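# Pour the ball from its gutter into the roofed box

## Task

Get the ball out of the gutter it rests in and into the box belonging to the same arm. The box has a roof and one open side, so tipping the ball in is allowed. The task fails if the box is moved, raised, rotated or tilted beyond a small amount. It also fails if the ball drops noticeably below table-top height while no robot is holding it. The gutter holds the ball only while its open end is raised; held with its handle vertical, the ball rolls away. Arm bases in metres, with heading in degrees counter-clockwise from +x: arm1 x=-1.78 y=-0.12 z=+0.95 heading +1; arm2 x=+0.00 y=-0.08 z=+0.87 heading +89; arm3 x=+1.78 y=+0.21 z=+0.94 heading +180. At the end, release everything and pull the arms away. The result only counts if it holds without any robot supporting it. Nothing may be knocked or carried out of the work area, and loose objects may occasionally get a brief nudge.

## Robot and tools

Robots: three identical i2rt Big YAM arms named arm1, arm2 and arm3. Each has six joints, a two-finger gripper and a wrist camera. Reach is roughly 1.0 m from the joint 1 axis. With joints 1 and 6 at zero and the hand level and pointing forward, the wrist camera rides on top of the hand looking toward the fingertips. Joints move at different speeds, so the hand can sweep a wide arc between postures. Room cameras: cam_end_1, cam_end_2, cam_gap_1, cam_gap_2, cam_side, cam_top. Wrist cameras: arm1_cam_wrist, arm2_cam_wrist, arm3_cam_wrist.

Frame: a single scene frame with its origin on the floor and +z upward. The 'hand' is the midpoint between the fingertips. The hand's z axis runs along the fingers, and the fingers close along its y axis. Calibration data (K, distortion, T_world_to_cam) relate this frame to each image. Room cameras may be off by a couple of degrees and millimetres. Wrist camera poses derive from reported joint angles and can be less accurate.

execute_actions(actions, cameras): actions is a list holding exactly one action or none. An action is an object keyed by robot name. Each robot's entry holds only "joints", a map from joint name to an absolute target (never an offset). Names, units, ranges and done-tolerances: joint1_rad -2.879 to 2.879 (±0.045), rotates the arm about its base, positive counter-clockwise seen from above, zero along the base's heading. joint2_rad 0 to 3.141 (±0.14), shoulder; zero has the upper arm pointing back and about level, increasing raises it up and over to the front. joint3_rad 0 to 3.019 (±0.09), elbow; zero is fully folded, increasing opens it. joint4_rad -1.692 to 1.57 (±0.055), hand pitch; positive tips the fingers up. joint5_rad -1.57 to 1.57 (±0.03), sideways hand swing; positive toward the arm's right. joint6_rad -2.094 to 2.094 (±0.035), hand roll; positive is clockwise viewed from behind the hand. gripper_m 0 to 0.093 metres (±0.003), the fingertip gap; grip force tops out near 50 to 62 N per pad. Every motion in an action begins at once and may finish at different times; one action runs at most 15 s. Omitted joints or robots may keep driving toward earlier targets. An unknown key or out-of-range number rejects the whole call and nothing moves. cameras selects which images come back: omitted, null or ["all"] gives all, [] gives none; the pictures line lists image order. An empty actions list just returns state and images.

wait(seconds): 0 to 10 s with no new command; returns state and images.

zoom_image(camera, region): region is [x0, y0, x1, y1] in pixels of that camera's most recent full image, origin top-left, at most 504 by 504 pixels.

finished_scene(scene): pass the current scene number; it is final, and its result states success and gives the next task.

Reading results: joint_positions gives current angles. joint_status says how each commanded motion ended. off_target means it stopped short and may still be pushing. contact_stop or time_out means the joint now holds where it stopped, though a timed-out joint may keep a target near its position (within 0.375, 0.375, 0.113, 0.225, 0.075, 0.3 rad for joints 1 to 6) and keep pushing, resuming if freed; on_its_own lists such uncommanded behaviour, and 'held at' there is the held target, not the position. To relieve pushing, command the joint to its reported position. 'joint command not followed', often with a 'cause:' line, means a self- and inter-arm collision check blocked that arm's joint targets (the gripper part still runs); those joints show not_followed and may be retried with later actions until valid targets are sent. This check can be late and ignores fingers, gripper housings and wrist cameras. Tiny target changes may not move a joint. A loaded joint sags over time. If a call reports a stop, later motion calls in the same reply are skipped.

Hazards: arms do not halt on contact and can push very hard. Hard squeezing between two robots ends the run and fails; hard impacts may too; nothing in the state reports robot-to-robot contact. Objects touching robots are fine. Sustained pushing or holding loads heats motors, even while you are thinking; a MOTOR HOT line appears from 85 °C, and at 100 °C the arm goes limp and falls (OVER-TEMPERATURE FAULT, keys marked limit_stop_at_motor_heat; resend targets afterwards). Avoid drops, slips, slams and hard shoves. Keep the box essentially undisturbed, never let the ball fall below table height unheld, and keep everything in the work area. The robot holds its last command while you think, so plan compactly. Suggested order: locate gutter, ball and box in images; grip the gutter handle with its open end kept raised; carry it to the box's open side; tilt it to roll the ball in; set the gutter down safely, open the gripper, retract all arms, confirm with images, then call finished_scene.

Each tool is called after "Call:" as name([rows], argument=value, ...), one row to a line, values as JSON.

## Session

Call:
execute_actions(actions=[])

Scene clock: 0.00 s.
arm1.joint_positions: joint1_rad=-0.520 joint2_rad=+0.516 joint3_rad=+1.574 joint4_rad=-1.309 joint5_rad=-0.138 joint6_rad=+0.287 gripper_m=+0.094
arm1.joint_status: not commanded
arm1.hand: x=-1.6318 y=-0.1687 z=+1.5948 quat_wxyz=(-0.612, -0.261, -0.747, +0.014) (m; scene frame)
arm2.joint_positions: joint1_rad=+0.514 joint2_rad=+0.480 joint3_rad=+1.378 joint4_rad=-1.486 joint5_rad=-0.235 joint6_rad=-0.435 gripper_m=+0.094
arm2.joint_status: not commanded
arm2.hand: x=-0.1154 y=+0.0399 z=+1.4008 quat_wxyz=(-0.247, +0.851, -0.218, -0.409) (m; scene frame)
arm3.joint_positions: joint1_rad=-0.229 joint2_rad=+0.505 joint3_rad=+1.430 joint4_rad=-1.214 joint5_rad=-0.019 joint6_rad=-0.477 gripper_m=+0.094
arm3.joint_status: not commanded
arm3.hand: x=+1.5940 y=+0.2558 z=+1.5427 quat_wxyz=(-0.201, +0.796, +0.102, -0.562) (m; scene frame)
pictures: arm1_cam_wrist, arm2_cam_wrist, arm3_cam_wrist, cam_end_1, cam_end_2, cam_gap_1, cam_gap_2, cam_side, cam_top
camera_calibration (this result's frames):
arm1_cam_wrist: T_world_to_cam=[[-0.411488, -0.86056, -0.300189, -0.339242], [-0.620384, 0.50575, -0.59945, 0.0360566], [0.667684, -0.0604345, -0.741988, 2.38432], [0, 0, 0, 1]] pos_world=[-1.7092, -0.166079, 1.68891]
arm2_cam_wrist: T_world_to_cam=[[0.569163, 0.782914, 0.251196, -0.315908], [0.809756, -0.480729, -0.336445, 0.59193], [-0.142651, 0.394899, -0.907582, 1.36391], [0, 0, 0, 1]] pos_world=[-0.104953, -0.00672214, 1.51637]
arm3_cam_wrist: T_world_to_cam=[[0.0754937, 0.89672, 0.436113, -1.02159], [0.832984, 0.1837, -0.521912, -0.56896], [-0.548123, 0.402676, -0.733085, 2.02436], [0, 0, 0, 1]] pos_world=[1.66065, 0.205438, 1.63261]
Images, in order (width x height): arm1_cam_wrist 616x616, arm2_cam_wrist 616x616, arm3_cam_wrist 616x616, cam_end_1 504x504, cam_end_2 504x504, cam_gap_1 504x504, cam_gap_2 504x504, cam_side 504x504, cam_top 504x504.

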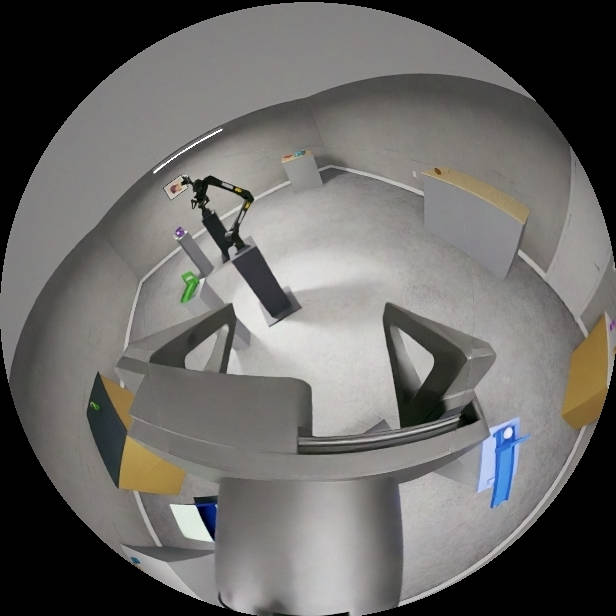

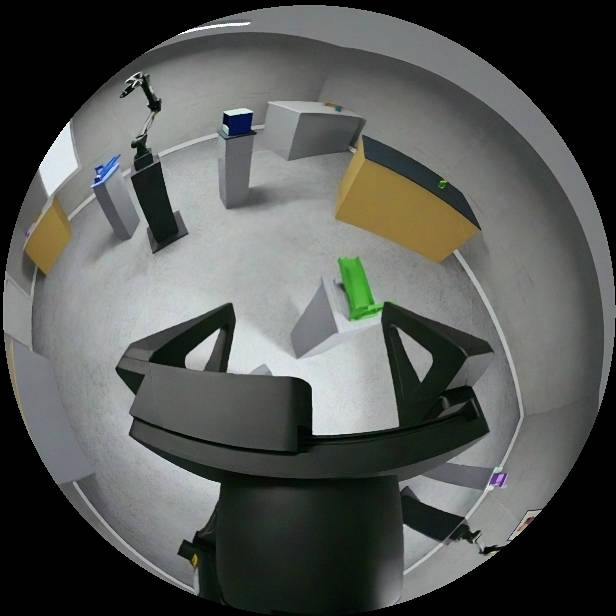

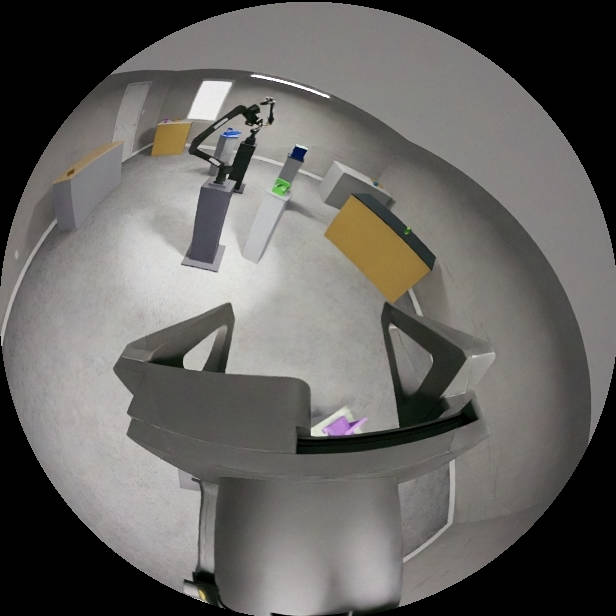

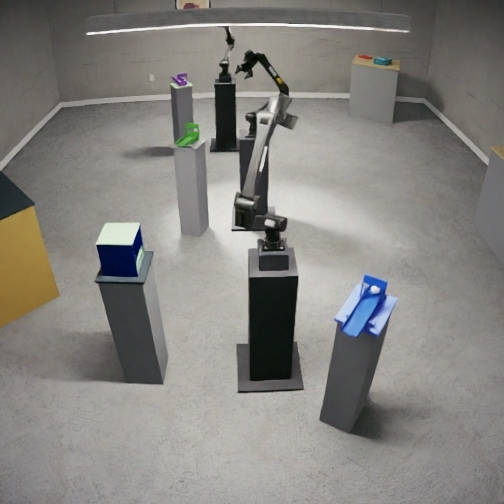

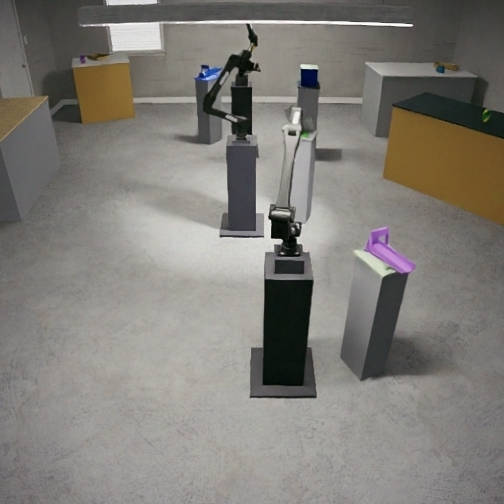

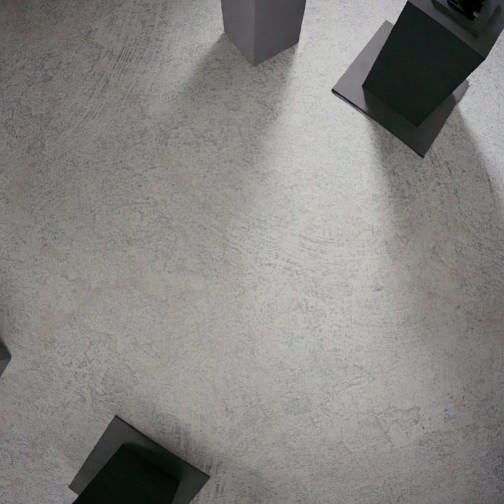

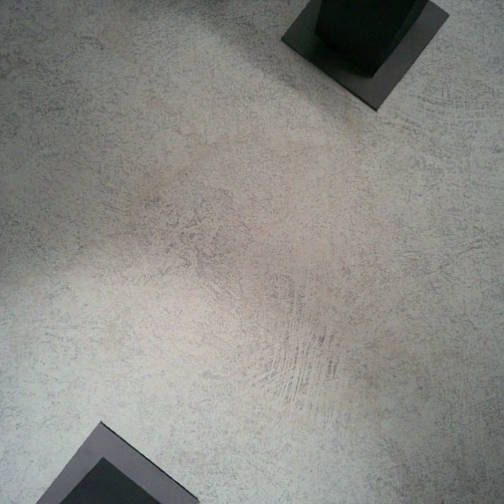

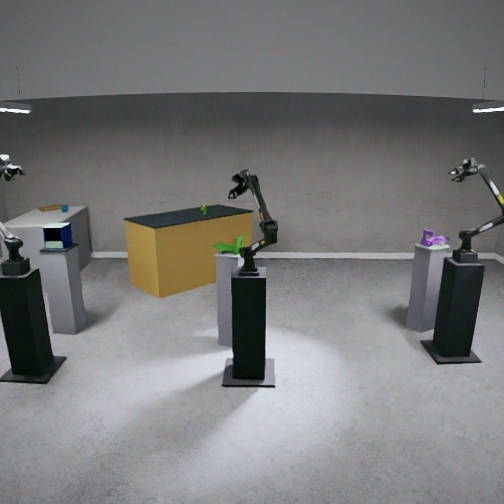

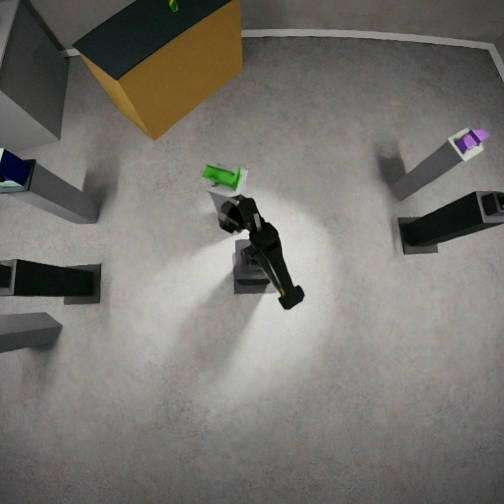

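Call:
zoom_image(camera="cam_end_1", region=[310, 250, 430, 370])

Call:
zoom_image(camera="cam_end_1", region=[70, 200, 190, 320])

Call:
zoom_image(camera="arm1_cam_wrist", region=[440, 390, 570, 530])

Call:
zoom_image(camera="cam_side", region=[0, 180, 120, 300])

Region (310, 250, 430, 370) of cam_end_1's 504x504 image, scaled by 4.200, with more detail than that image has.

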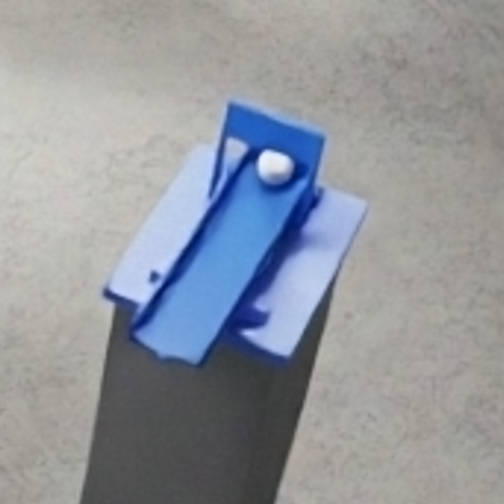

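Region (70, 200, 190, 320) of cam_end_1's 504x504 image, scaled by 4.200, with more detail than that image has.

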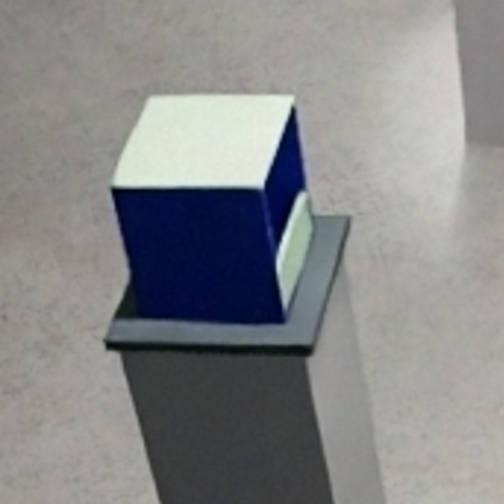

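Region (440, 390, 570, 530) of arm1_cam_wrist's 616x616 image, scaled by 3.600, with more detail than that image has; it fills the left 468 columns of this view, and the rest is white.

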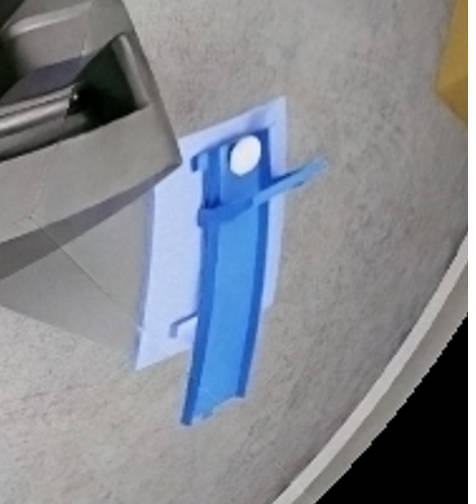

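Region (0, 180, 120, 300) of cam_side's 504x504 image, scaled by 4.200, with more detail than that image has.

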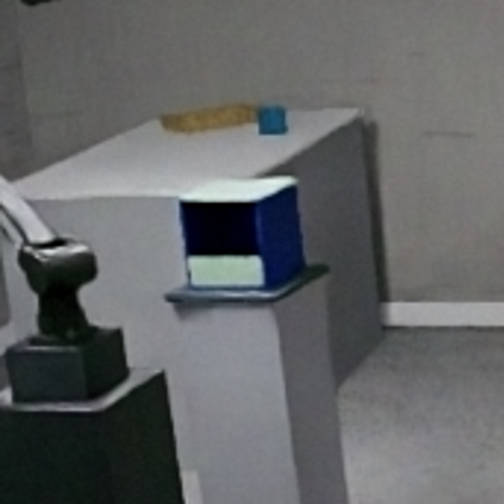

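Call:
execute_actions([
  {"arm1":{"joints":{"joint1_rad":-2.164,"joint2_rad":1.95,"joint3_rad":1.89,"joint4_rad":-1.50,"joint5_rad":0.2,"joint6_rad":0.02}}},
], cameras=["arm1_cam_wrist","cam_end_1"])

Scene clock: 95.03 s.
arm1.joint_positions: joint1_rad=-2.158 joint2_rad=+1.953 joint3_rad=+1.865 joint4_rad=-1.490 joint5_rad=+0.201 joint6_rad=+0.035 gripper_m=+0.094
arm1.joint_status: all done
arm1.hand: x=-2.1324 y=-0.6117 z=+1.1340 quat_wxyz=(+0.088, -0.880, -0.463, +0.052) (m; scene frame)
arm2.joint_positions: joint1_rad=+0.514 joint2_rad=+0.480 joint3_rad=+1.378 joint4_rad=-1.486 joint5_rad=-0.235 joint6_rad=-0.435 gripper_m=+0.094
arm2.joint_status: not commanded
arm2.hand: x=-0.1154 y=+0.0399 z=+1.4008 quat_wxyz=(-0.247, +0.851, -0.218, -0.409) (m; scene frame)
arm3.joint_positions: joint1_rad=-0.229 joint2_rad=+0.505 joint3_rad=+1.430 joint4_rad=-1.214 joint5_rad=-0.019 joint6_rad=-0.477 gripper_m=+0.094
arm3.joint_status: not commanded
arm3.hand: x=+1.5940 y=+0.2558 z=+1.5427 quat_wxyz=(-0.201, +0.796, +0.102, -0.562) (m; scene frame)
pictures: arm1_cam_wrist, cam_end_1
camera_calibration (this result's frames):
arm1_cam_wrist: T_world_to_cam=[[-0.803601, 0.557974, 0.207101, -1.60848], [0.564425, 0.604073, 0.562601, 0.94219], [0.188812, 0.569, -0.800368, 1.77995], [0, 0, 0, 1]] pos_world=[-2.16045, -0.684456, 1.22766]
Images, in order (width x height): arm1_cam_wrist 616x616, cam_end_1 504x504.

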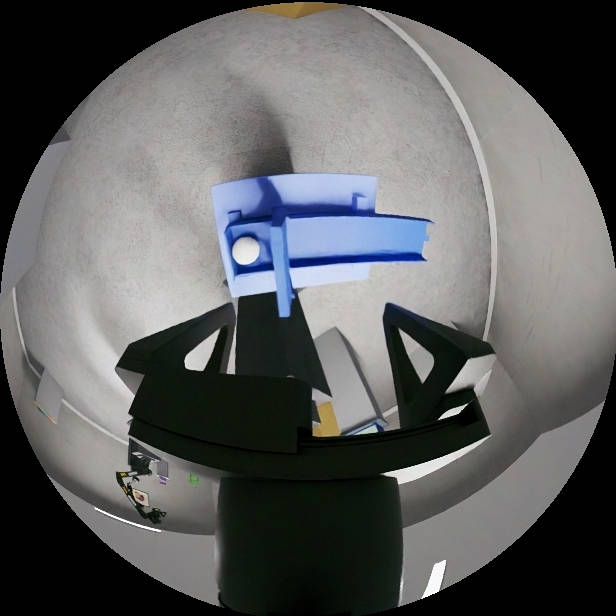

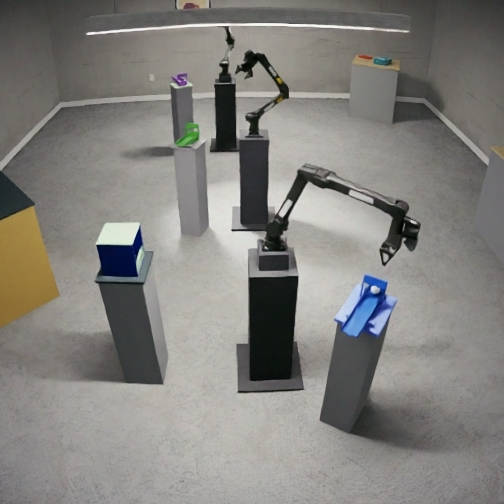

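Call:
zoom_image(camera="arm1_cam_wrist", region=[200, 160, 450, 330])

Region (200, 160, 450, 330) of arm1_cam_wrist's 616x616 image, scaled by 2.016, with more detail than that image has; it fills the top 343 rows of this view, and the rest is white.

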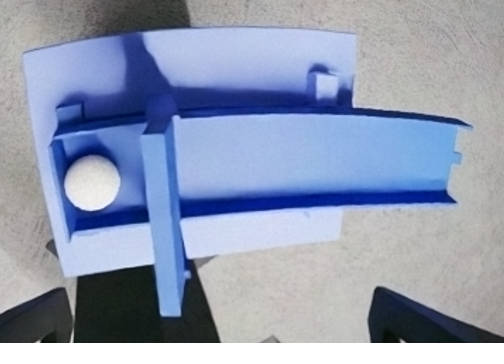

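Call:
zoom_image(camera="arm1_cam_wrist", region=[215, 190, 325, 330])

Region (215, 190, 325, 330) of arm1_cam_wrist's 616x616 image, scaled by 3.600, with more detail than that image has; it fills the left 396 columns of this view, and the rest is white.

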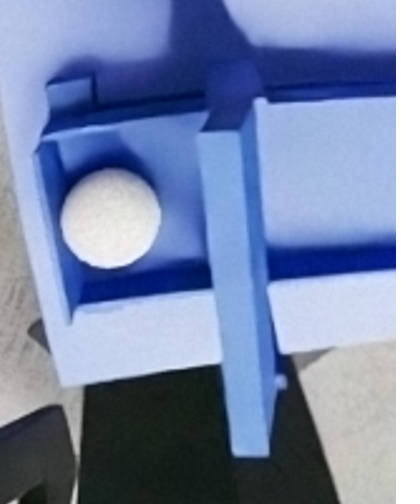

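Call:
execute_actions([
  {"arm1":{"joints":{"joint1_rad":-2.175,"joint2_rad":1.957,"joint3_rad":1.613,"joint4_rad":-1.246,"joint6_rad":0.02}}},
], cameras=["arm1_cam_wrist","cam_end_1"])

Scene clock: 216.07 s.
arm1.joint_positions: joint1_rad=-2.170 joint2_rad=+1.953 joint3_rad=+1.607 joint4_rad=-1.257 joint5_rad=+0.201 joint6_rad=+0.035 gripper_m=+0.094
arm1.joint_status: all done
arm1.hand: x=-2.1245 y=-0.5855 z=+1.0381 quat_wxyz=(+0.094, -0.883, -0.459, +0.041) (m; scene frame)
arm2.joint_positions: joint1_rad=+0.514 joint2_rad=+0.480 joint3_rad=+1.378 joint4_rad=-1.486 joint5_rad=-0.235 joint6_rad=-0.435 gripper_m=+0.094
arm2.joint_status: not commanded
arm2.hand: x=-0.1154 y=+0.0399 z=+1.4008 quat_wxyz=(-0.247, +0.851, -0.218, -0.409) (m; scene frame)
arm3.joint_positions: joint1_rad=-0.229 joint2_rad=+0.505 joint3_rad=+1.430 joint4_rad=-1.214 joint5_rad=-0.019 joint6_rad=-0.477 gripper_m=+0.094
arm3.joint_status: not commanded
arm3.hand: x=+1.5940 y=+0.2558 z=+1.5427 quat_wxyz=(-0.201, +0.796, +0.102, -0.562) (m; scene frame)
pictures: arm1_cam_wrist, cam_end_1
camera_calibration (this result's frames):
arm1_cam_wrist: T_world_to_cam=[[-0.799432, 0.563648, 0.207869, -1.58546], [0.56423, 0.585639, 0.581955, 0.944492], [0.206281, 0.582519, -0.786206, 1.71707], [0, 0, 0, 1]] pos_world=[-2.15458, -0.659713, 1.12988]
Images, in order (width x height): arm1_cam_wrist 616x616, cam_end_1 504x504.

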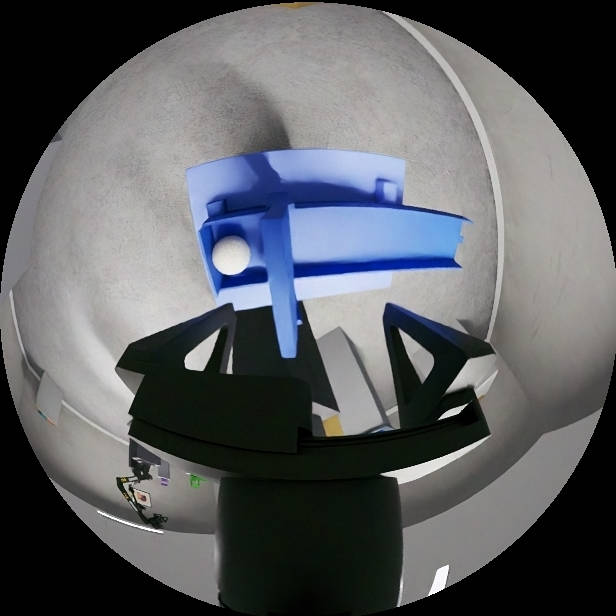

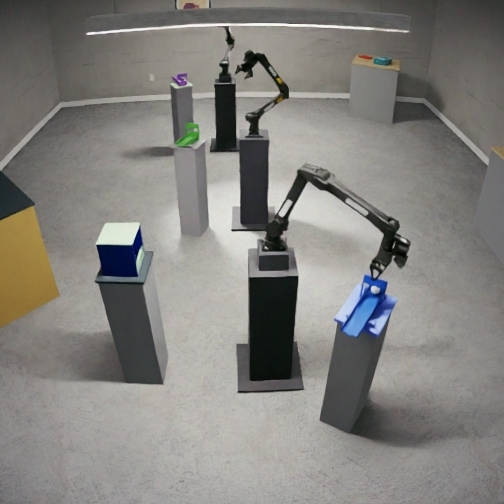

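Call:
zoom_image(camera="arm1_cam_wrist", region=[190, 180, 330, 370])

Region (190, 180, 330, 370) of arm1_cam_wrist's 616x616 image, scaled by 2.653, with more detail than that image has; it fills the left 371 columns of this view, and the rest is white.

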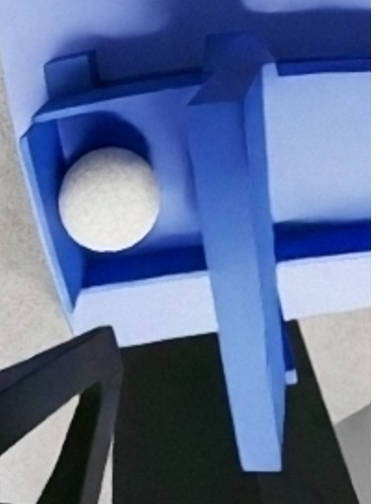

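Call:
execute_actions([
  {"arm1":{"joints":{"joint2_rad":2.035,"joint3_rad":1.537,"joint4_rad":-1.088}}},
], cameras=["arm1_cam_wrist","cam_end_1"])

Scene clock: 257.97 s.
arm1.joint_positions: joint1_rad=-2.170 joint2_rad=+2.026 joint3_rad=+1.531 joint4_rad=-1.099 joint5_rad=+0.201 joint6_rad=+0.035 gripper_m=+0.094
arm1.joint_status: all done
arm1.hand: x=-2.1263 y=-0.5879 z=+0.9705 quat_wxyz=(+0.092, -0.883, -0.458, +0.045) (m; scene frame)
arm2.joint_positions: joint1_rad=+0.514 joint2_rad=+0.480 joint3_rad=+1.378 joint4_rad=-1.486 joint5_rad=-0.235 joint6_rad=-0.435 gripper_m=+0.094
arm2.joint_status: not commanded
arm2.hand: x=-0.1154 y=+0.0399 z=+1.4008 quat_wxyz=(-0.247, +0.851, -0.218, -0.409) (m; scene frame)
arm3.joint_positions: joint1_rad=-0.229 joint2_rad=+0.505 joint3_rad=+1.430 joint4_rad=-1.214 joint5_rad=-0.019 joint6_rad=-0.477 gripper_m=+0.094
arm3.joint_status: not commanded
arm3.hand: x=+1.5940 y=+0.2558 z=+1.5427 quat_wxyz=(-0.201, +0.796, +0.102, -0.562) (m; scene frame)
pictures: arm1_cam_wrist, cam_end_1
camera_calibration (this result's frames):
arm1_cam_wrist: T_world_to_cam=[[-0.798365, 0.565282, 0.20753, -1.56795], [0.567229, 0.590271, 0.574309, 1.00282], [0.202148, 0.576226, -0.791896, 1.65873], [0, 0, 0, 1]] pos_world=[-2.15593, -0.661406, 1.06301]
Images, in order (width x height): arm1_cam_wrist 616x616, cam_end_1 504x504.

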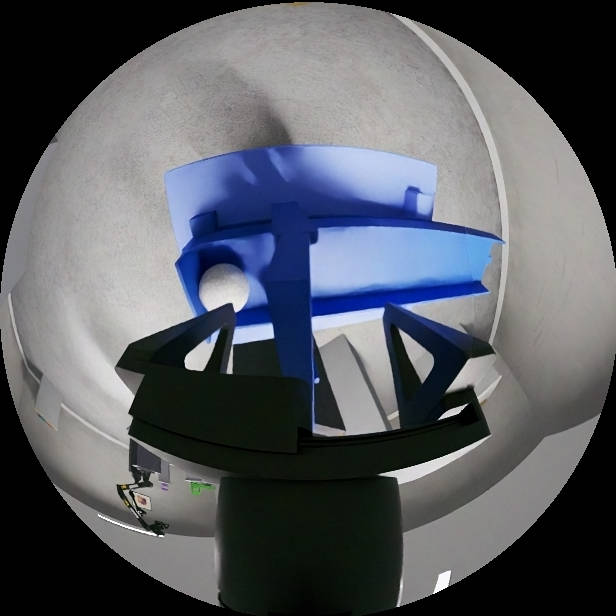

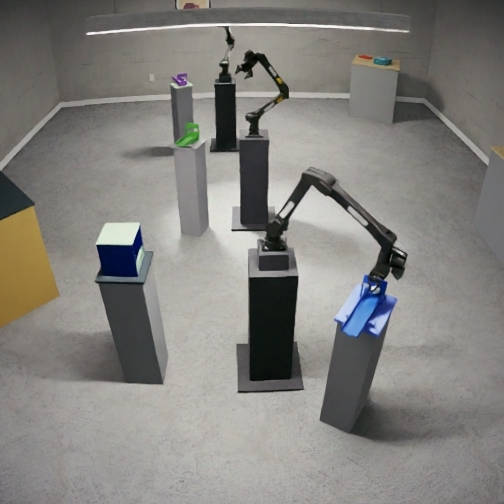

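Call:
execute_actions([
  {"arm1":{"joints":{"gripper_m":0.0}}},
], cameras=["arm1_cam_wrist","cam_end_1"])

Scene clock: 263.10 s.
arm1.joint_positions: joint1_rad=-2.170 joint2_rad=+2.026 joint3_rad=+1.531 joint4_rad=-1.098 joint5_rad=+0.200 joint6_rad=+0.031 gripper_m=+0.011
arm1.joint_status: gripper_m off_target (ended at +0.011, target +0.000)
arm1.hand: x=-2.1263 y=-0.5881 z=+0.9704 quat_wxyz=(+0.091, -0.882, -0.460, +0.045) (m; scene frame)
arm2.joint_positions: joint1_rad=+0.514 joint2_rad=+0.480 joint3_rad=+1.378 joint4_rad=-1.486 joint5_rad=-0.235 joint6_rad=-0.435 gripper_m=+0.094
arm2.joint_status: not commanded
arm2.hand: x=-0.1154 y=+0.0399 z=+1.4008 quat_wxyz=(-0.247, +0.851, -0.218, -0.409) (m; scene frame)
arm3.joint_positions: joint1_rad=-0.229 joint2_rad=+0.505 joint3_rad=+1.430 joint4_rad=-1.214 joint5_rad=-0.019 joint6_rad=-0.477 gripper_m=+0.094
arm3.joint_status: not commanded
arm3.hand: x=+1.5940 y=+0.2558 z=+1.5427 quat_wxyz=(-0.201, +0.796, +0.102, -0.562) (m; scene frame)
pictures: arm1_cam_wrist, cam_end_1
camera_calibration (this result's frames):
arm1_cam_wrist: T_world_to_cam=[[-0.800521, 0.56279, 0.205992, -1.57245], [0.564496, 0.592651, 0.574551, 0.998335], [0.20127, 0.576222, -0.792123, 1.65715], [0, 0, 0, 1]] pos_world=[-2.15587, -0.661588, 1.06298]
Images, in order (width x height): arm1_cam_wrist 616x616, cam_end_1 504x504.

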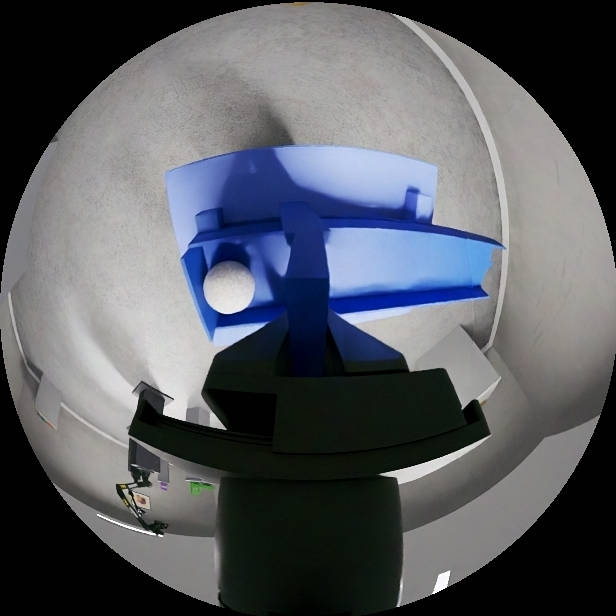

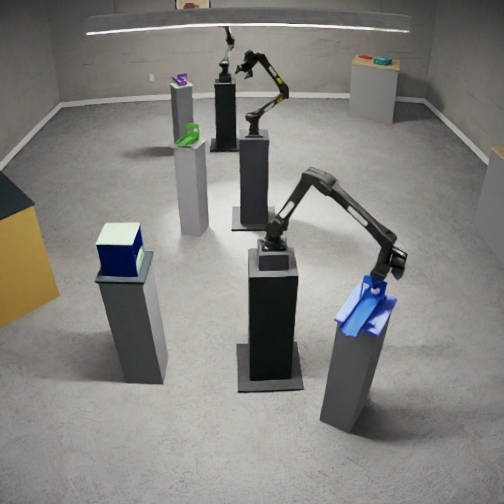

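Call:
zoom_image(camera="arm1_cam_wrist", region=[400, 190, 520, 330])

Call:
zoom_image(camera="arm1_cam_wrist", region=[165, 190, 345, 360])

Region (400, 190, 520, 330) of arm1_cam_wrist's 616x616 image, scaled by 3.600, with more detail than that image has; it fills the left 432 columns of this view, and the rest is white.

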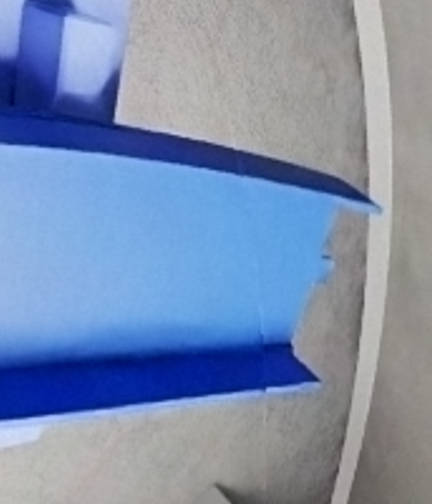

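Region (165, 190, 345, 360) of arm1_cam_wrist's 616x616 image, scaled by 2.800, with more detail than that image has.

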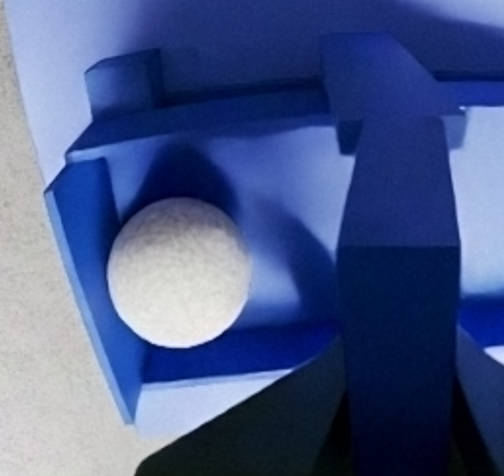

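Call:
execute_actions([
  {"arm1":{"joints":{"joint2_rad":1.955,"joint3_rad":1.57,"joint4_rad":-1.19}}},
], cameras=["arm1_cam_wrist","cam_end_1"])

Scene clock: 362.80 s.
arm1.joint_positions: joint1_rad=-2.170 joint2_rad=+1.999 joint3_rad=+1.531 joint4_rad=-1.178 joint5_rad=+0.198 joint6_rad=+0.031 gripper_m=+0.011
arm1.joint_status: all done
arm1.hand: x=-2.1169 y=-0.5741 z=+0.9858 quat_wxyz=(+0.103, -0.881, -0.462, +0.021) (m; scene frame)
arm2.joint_positions: joint1_rad=+0.514 joint2_rad=+0.480 joint3_rad=+1.378 joint4_rad=-1.486 joint5_rad=-0.235 joint6_rad=-0.435 gripper_m=+0.094
arm2.joint_status: not commanded
arm2.hand: x=-0.1154 y=+0.0399 z=+1.4008 quat_wxyz=(-0.247, +0.851, -0.218, -0.409) (m; scene frame)
arm3.joint_positions: joint1_rad=-0.229 joint2_rad=+0.505 joint3_rad=+1.430 joint4_rad=-1.214 joint5_rad=-0.019 joint6_rad=-0.477 gripper_m=+0.094
arm3.joint_status: not commanded
arm3.hand: x=+1.5940 y=+0.2558 z=+1.5427 quat_wxyz=(-0.201, +0.796, +0.102, -0.562) (m; scene frame)
pictures: arm1_cam_wrist, cam_end_1
camera_calibration (this result's frames):
arm1_cam_wrist: T_world_to_cam=[[-0.806726, 0.553867, 0.205973, -1.59412], [0.546316, 0.566195, 0.617221, 0.880139], [0.225237, 0.610454, -0.759351, 1.69752], [0, 0, 0, 1]] pos_world=[-2.1492, -0.651657, 1.07412]
Images, in order (width x height): arm1_cam_wrist 616x616, cam_end_1 504x504.

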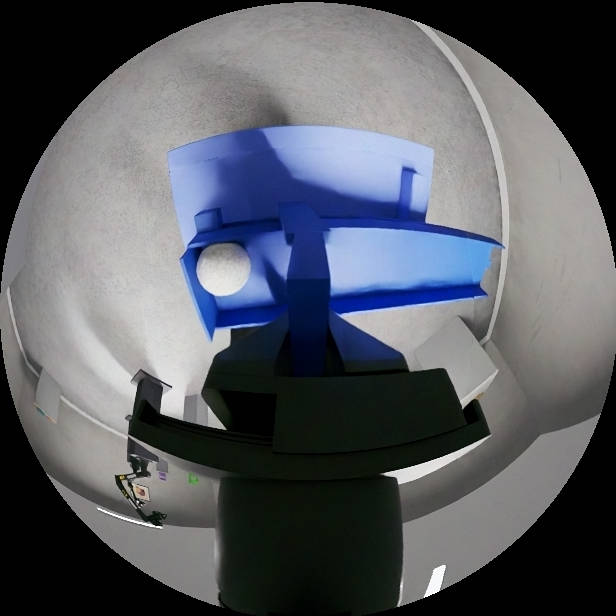

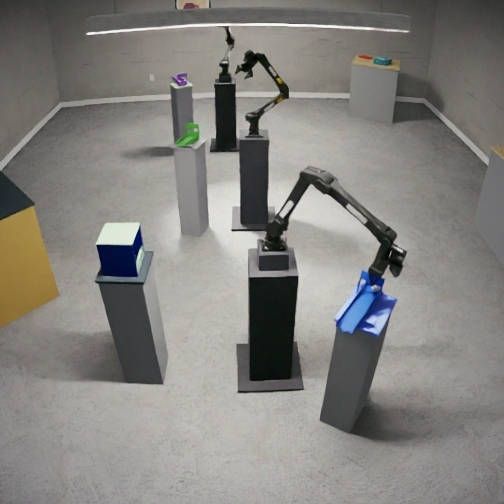

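Call:
execute_actions([
  {"arm1":{"joints":{"joint2_rad":1.68,"joint3_rad":1.56,"joint4_rad":-1.39}}},
], cameras=["arm1_cam_wrist","cam_end_1"])

Scene clock: 379.23 s.
arm1.joint_positions: joint1_rad=-2.170 joint2_rad=+1.670 joint3_rad=+1.531 joint4_rad=-1.383 joint5_rad=+0.197 joint6_rad=+0.031 gripper_m=+0.011
arm1.joint_status: all done
arm1.hand: x=-2.0899 y=-0.5342 z=+1.1580 quat_wxyz=(+0.073, -0.883, -0.457, +0.074) (m; scene frame)
arm2.joint_positions: joint1_rad=+0.514 joint2_rad=+0.480 joint3_rad=+1.378 joint4_rad=-1.486 joint5_rad=-0.235 joint6_rad=-0.435 gripper_m=+0.094
arm2.joint_status: not commanded
arm2.hand: x=-0.1154 y=+0.0399 z=+1.4008 quat_wxyz=(-0.247, +0.851, -0.218, -0.409) (m; scene frame)
arm3.joint_positions: joint1_rad=-0.229 joint2_rad=+0.505 joint3_rad=+1.430 joint4_rad=-1.214 joint5_rad=-0.019 joint6_rad=-0.477 gripper_m=+0.094
arm3.joint_status: not commanded
arm3.hand: x=+1.5940 y=+0.2558 z=+1.5427 quat_wxyz=(-0.201, +0.796, +0.102, -0.562) (m; scene frame)
pictures: arm1_cam_wrist, cam_end_1
camera_calibration (this result's frames):
arm1_cam_wrist: T_world_to_cam=[[-0.793321, 0.574812, 0.200583, -1.5845], [0.584085, 0.625685, 0.517072, 0.963155], [0.171717, 0.527361, -0.832108, 1.72583], [0, 0, 0, 1]] pos_world=[-2.11594, -0.601975, 1.25588]
Images, in order (width x height): arm1_cam_wrist 616x616, cam_end_1 504x504.

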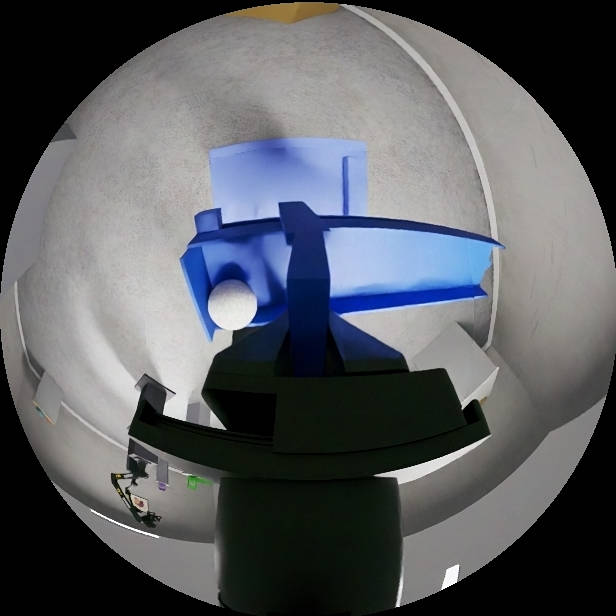

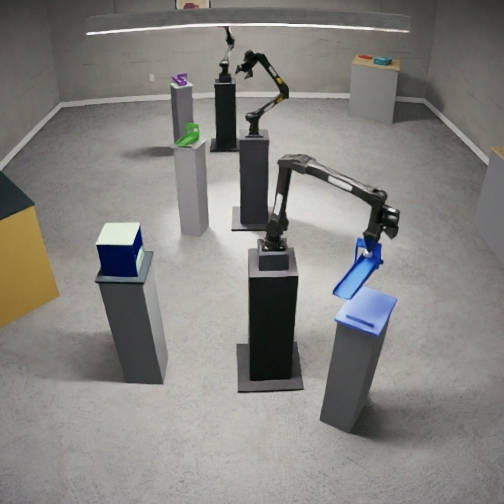

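Call:
execute_actions([
  {"arm1":{"joints":{"joint2_rad":1.05,"joint3_rad":1.05,"joint4_rad":-1.55,"joint5_rad":0.38,"joint6_rad":0.0}}},
], cameras=["arm1_cam_wrist","cam_end_1"])

Scene clock: 386.90 s.
arm1.joint_positions: joint1_rad=-2.170 joint2_rad=+1.052 joint3_rad=+1.042 joint4_rad=-1.546 joint5_rad=+0.373 joint6_rad=+0.014 gripper_m=+0.011
arm1.joint_status: all done
arm1.hand: x=-1.9831 y=-0.3183 z=+1.2057 quat_wxyz=(+0.158, -0.868, -0.459, +0.101) (m; scene frame)
arm2.joint_positions: joint1_rad=+0.514 joint2_rad=+0.480 joint3_rad=+1.378 joint4_rad=-1.486 joint5_rad=-0.235 joint6_rad=-0.435 gripper_m=+0.094
arm2.joint_status: not commanded
arm2.hand: x=-0.1154 y=+0.0399 z=+1.4008 quat_wxyz=(-0.247, +0.851, -0.218, -0.409) (m; scene frame)
arm3.joint_positions: joint1_rad=-0.229 joint2_rad=+0.505 joint3_rad=+1.430 joint4_rad=-1.214 joint5_rad=-0.019 joint6_rad=-0.477 gripper_m=+0.094
arm3.joint_status: not commanded
arm3.hand: x=+1.5940 y=+0.2558 z=+1.5427 quat_wxyz=(-0.201, +0.796, +0.102, -0.562) (m; scene frame)
pictures: arm1_cam_wrist, cam_end_1
camera_calibration (this result's frames):
arm1_cam_wrist: T_world_to_cam=[[-0.762022, 0.530973, 0.370662, -1.7904], [0.644317, 0.564587, 0.515845, 0.842569], [0.0646287, 0.631909, -0.772343, 1.3821], [0, 0, 0, 1]] pos_world=[-1.99653, -0.398417, 1.29645]
Images, in order (width x height): arm1_cam_wrist 616x616, cam_end_1 504x504.

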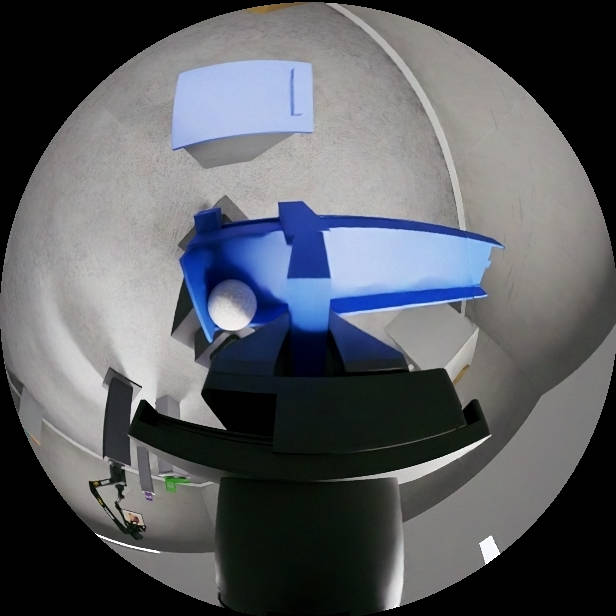

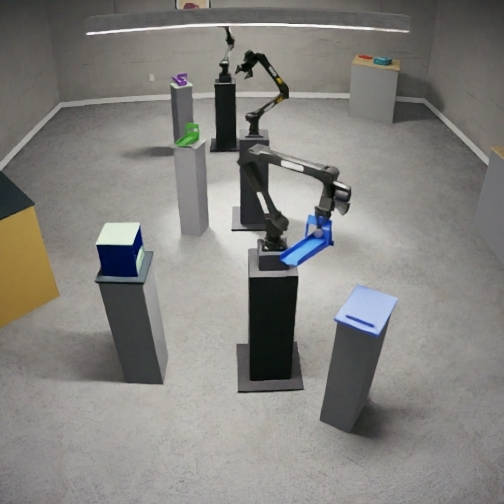

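Call:
execute_actions([
  {"arm1":{"joints":{"joint1_rad":1.58}}},
], cameras=["arm1_cam_wrist","cam_end_1","cam_side"])

Scene clock: 400.23 s.
arm1.joint_positions: joint1_rad=+1.580 joint2_rad=+1.052 joint3_rad=+1.042 joint4_rad=-1.546 joint5_rad=+0.373 joint6_rad=+0.013 gripper_m=+0.011
arm1.joint_status: all done
arm1.hand: x=-1.7232 y=+0.1604 z=+1.2003 quat_wxyz=(-0.134, +0.701, -0.690, +0.122) (m; scene frame)
arm2.joint_positions: joint1_rad=+0.514 joint2_rad=+0.480 joint3_rad=+1.378 joint4_rad=-1.486 joint5_rad=-0.235 joint6_rad=-0.435 gripper_m=+0.094
arm2.joint_status: not commanded
arm2.hand: x=-0.1154 y=+0.0399 z=+1.4008 quat_wxyz=(-0.247, +0.851, -0.218, -0.409) (m; scene frame)
arm3.joint_positions: joint1_rad=-0.229 joint2_rad=+0.505 joint3_rad=+1.430 joint4_rad=-1.214 joint5_rad=-0.019 joint6_rad=-0.477 gripper_m=+0.094
arm3.joint_status: not commanded
arm3.hand: x=+1.5940 y=+0.2558 z=+1.5427 quat_wxyz=(-0.201, +0.796, +0.102, -0.562) (m; scene frame)
pictures: arm1_cam_wrist, cam_end_1, cam_side
camera_calibration (this result's frames):
arm1_cam_wrist: T_world_to_cam=[[0.932703, 0.00818784, 0.360552, 1.17183], [-0.198596, -0.822848, 0.532429, -0.842284], [0.301039, -0.568202, -0.765847, 1.65081], [0, 0, 0, 1]] pos_world=[-1.75721, 0.235328, 1.29022]
Images, in order (width x height): arm1_cam_wrist 616x616, cam_end_1 504x504, cam_side 504x504.

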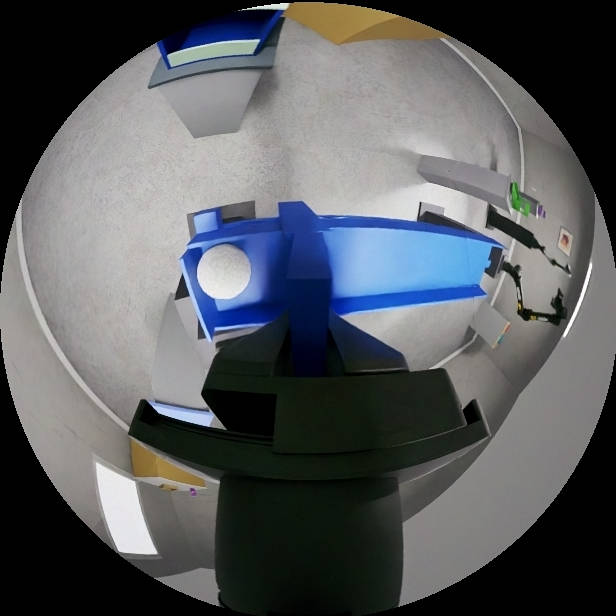

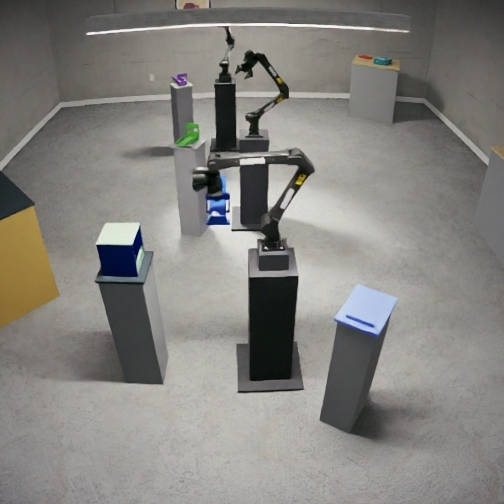

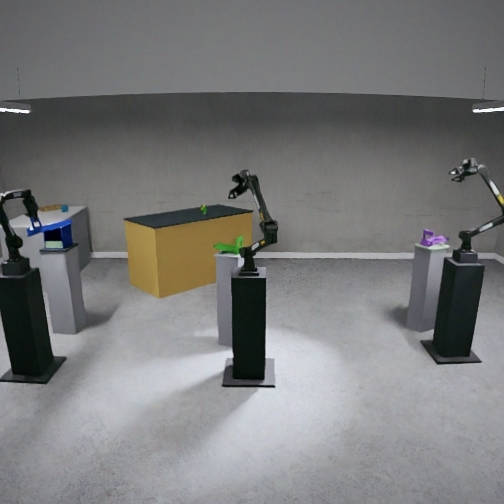

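Call:
zoom_image(camera="arm1_cam_wrist", region=[140, 0, 300, 110])

Region (140, 0, 300, 110) of arm1_cam_wrist's 616x616 image, scaled by 3.150, with more detail than that image has; it fills the top 346 rows of this view, and the rest is white.

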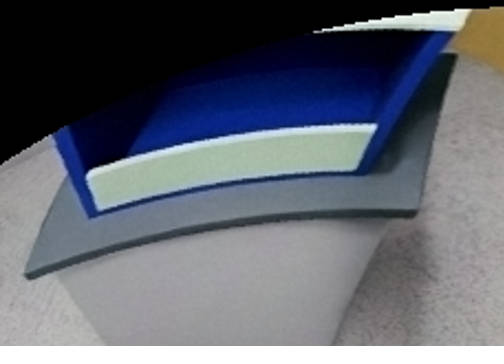

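Call:
execute_actions([
  {"arm1":{"joints":{"joint4_rad":-1.20}}},
], cameras=["arm1_cam_wrist"])

Scene clock: 434.37 s.
arm1.joint_positions: joint1_rad=+1.580 joint2_rad=+1.052 joint3_rad=+1.042 joint4_rad=-1.219 joint5_rad=+0.373 joint6_rad=+0.013 gripper_m=+0.011
arm1.joint_status: all done
arm1.hand: x=-1.7254 y=+0.2355 z=+1.2134 quat_wxyz=(-0.243, +0.669, -0.702, +0.005) (m; scene frame)
arm2.joint_positions: joint1_rad=+0.514 joint2_rad=+0.480 joint3_rad=+1.378 joint4_rad=-1.486 joint5_rad=-0.235 joint6_rad=-0.435 gripper_m=+0.094
arm2.joint_status: not commanded
arm2.hand: x=-0.1154 y=+0.0399 z=+1.4008 quat_wxyz=(-0.247, +0.851, -0.218, -0.409) (m; scene frame)
arm3.joint_positions: joint1_rad=-0.229 joint2_rad=+0.505 joint3_rad=+1.430 joint4_rad=-1.214 joint5_rad=-0.019 joint6_rad=-0.477 gripper_m=+0.094
arm3.joint_status: not commanded
arm3.hand: x=+1.5940 y=+0.2558 z=+1.5427 quat_wxyz=(-0.201, +0.796, +0.102, -0.562) (m; scene frame)
pictures: arm1_cam_wrist
camera_calibration (this result's frames):
arm1_cam_wrist: T_world_to_cam=[[0.935991, -0.10911, 0.334687, 1.2332], [-0.197199, -0.950088, 0.241755, -0.402755], [0.291604, -0.29228, -0.910791, 1.79871], [0, 0, 0, 1]] pos_world=[-1.7582, 0.27763, 1.32288]
Images, in order (width x height): arm1_cam_wrist 616x616.

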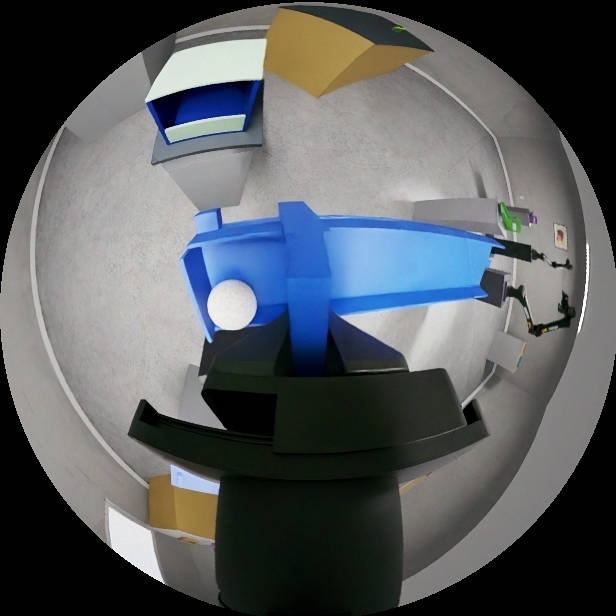

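Call:
zoom_image(camera="arm1_cam_wrist", region=[135, 25, 285, 185])

Region (135, 25, 285, 185) of arm1_cam_wrist's 616x616 image, scaled by 3.150, with more detail than that image has; it fills the left 472 columns of this view, and the rest is white.

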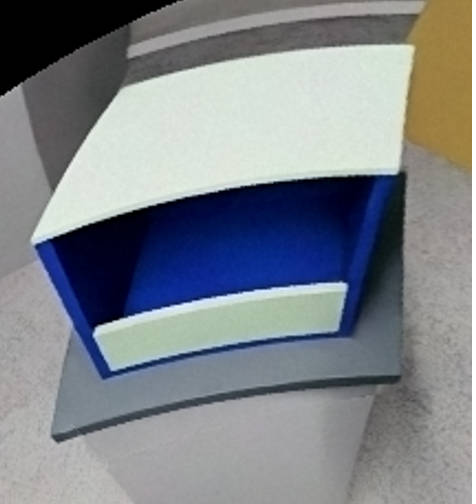

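Call:
execute_actions([
  {"arm1":{"joints":{"joint6_rad":-1.475}}},
], cameras=["arm1_cam_wrist","cam_end_1"])

Scene clock: 515.07 s.
arm1.joint_positions: joint1_rad=+1.580 joint2_rad=+1.052 joint3_rad=+1.042 joint4_rad=-1.219 joint5_rad=+0.374 joint6_rad=-1.459 gripper_m=+0.011
arm1.joint_status: all done
arm1.hand: x=-1.7252 y=+0.2355 z=+1.2134 quat_wxyz=(-0.176, +0.967, -0.071, +0.167) (m; scene frame)
arm2.joint_positions: joint1_rad=+0.514 joint2_rad=+0.480 joint3_rad=+1.378 joint4_rad=-1.486 joint5_rad=-0.235 joint6_rad=-0.435 gripper_m=+0.094
arm2.joint_status: not commanded
arm2.hand: x=-0.1154 y=+0.0399 z=+1.4008 quat_wxyz=(-0.247, +0.851, -0.218, -0.409) (m; scene frame)
arm3.joint_positions: joint1_rad=-0.229 joint2_rad=+0.505 joint3_rad=+1.430 joint4_rad=-1.214 joint5_rad=-0.019 joint6_rad=-0.477 gripper_m=+0.094
arm3.joint_status: not commanded
arm3.hand: x=+1.5940 y=+0.2558 z=+1.5427 quat_wxyz=(-0.201, +0.796, +0.102, -0.562) (m; scene frame)
pictures: arm1_cam_wrist, cam_end_1
camera_calibration (this result's frames):
arm1_cam_wrist: T_world_to_cam=[[0.0807741, 0.925427, 0.370217, -0.529138], [0.55469, -0.350336, 0.754708, 0.130768], [0.828127, 0.144395, -0.541623, 2.17356], [0, 0, 0, 1]] pos_world=[-1.82978, 0.221642, 1.27445]
Images, in order (width x height): arm1_cam_wrist 616x616, cam_end_1 504x504.

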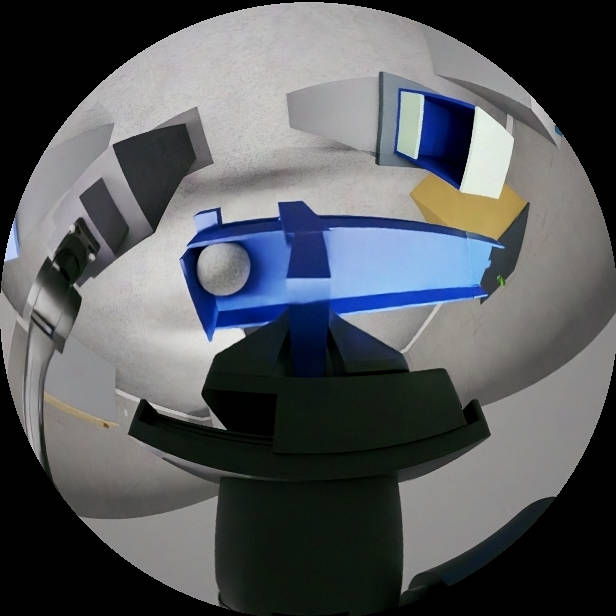

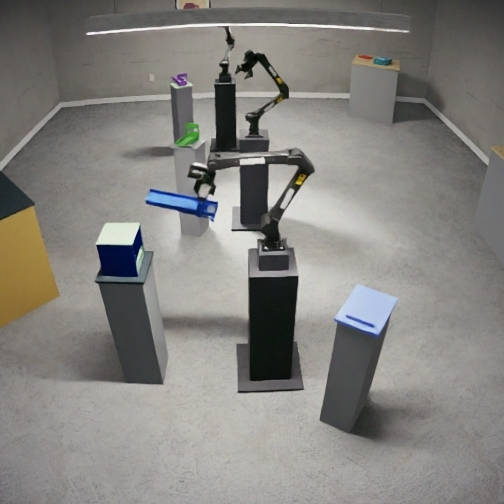

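Call:
zoom_image(camera="arm1_cam_wrist", region=[370, 60, 530, 210])

Region (370, 60, 530, 210) of arm1_cam_wrist's 616x616 image, scaled by 3.150, with more detail than that image has; it fills the top 472 rows of this view, and the rest is white.

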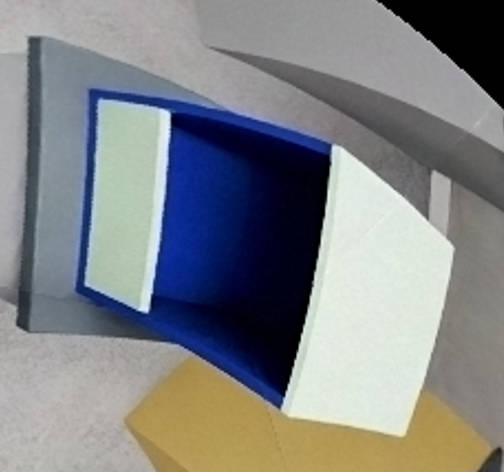

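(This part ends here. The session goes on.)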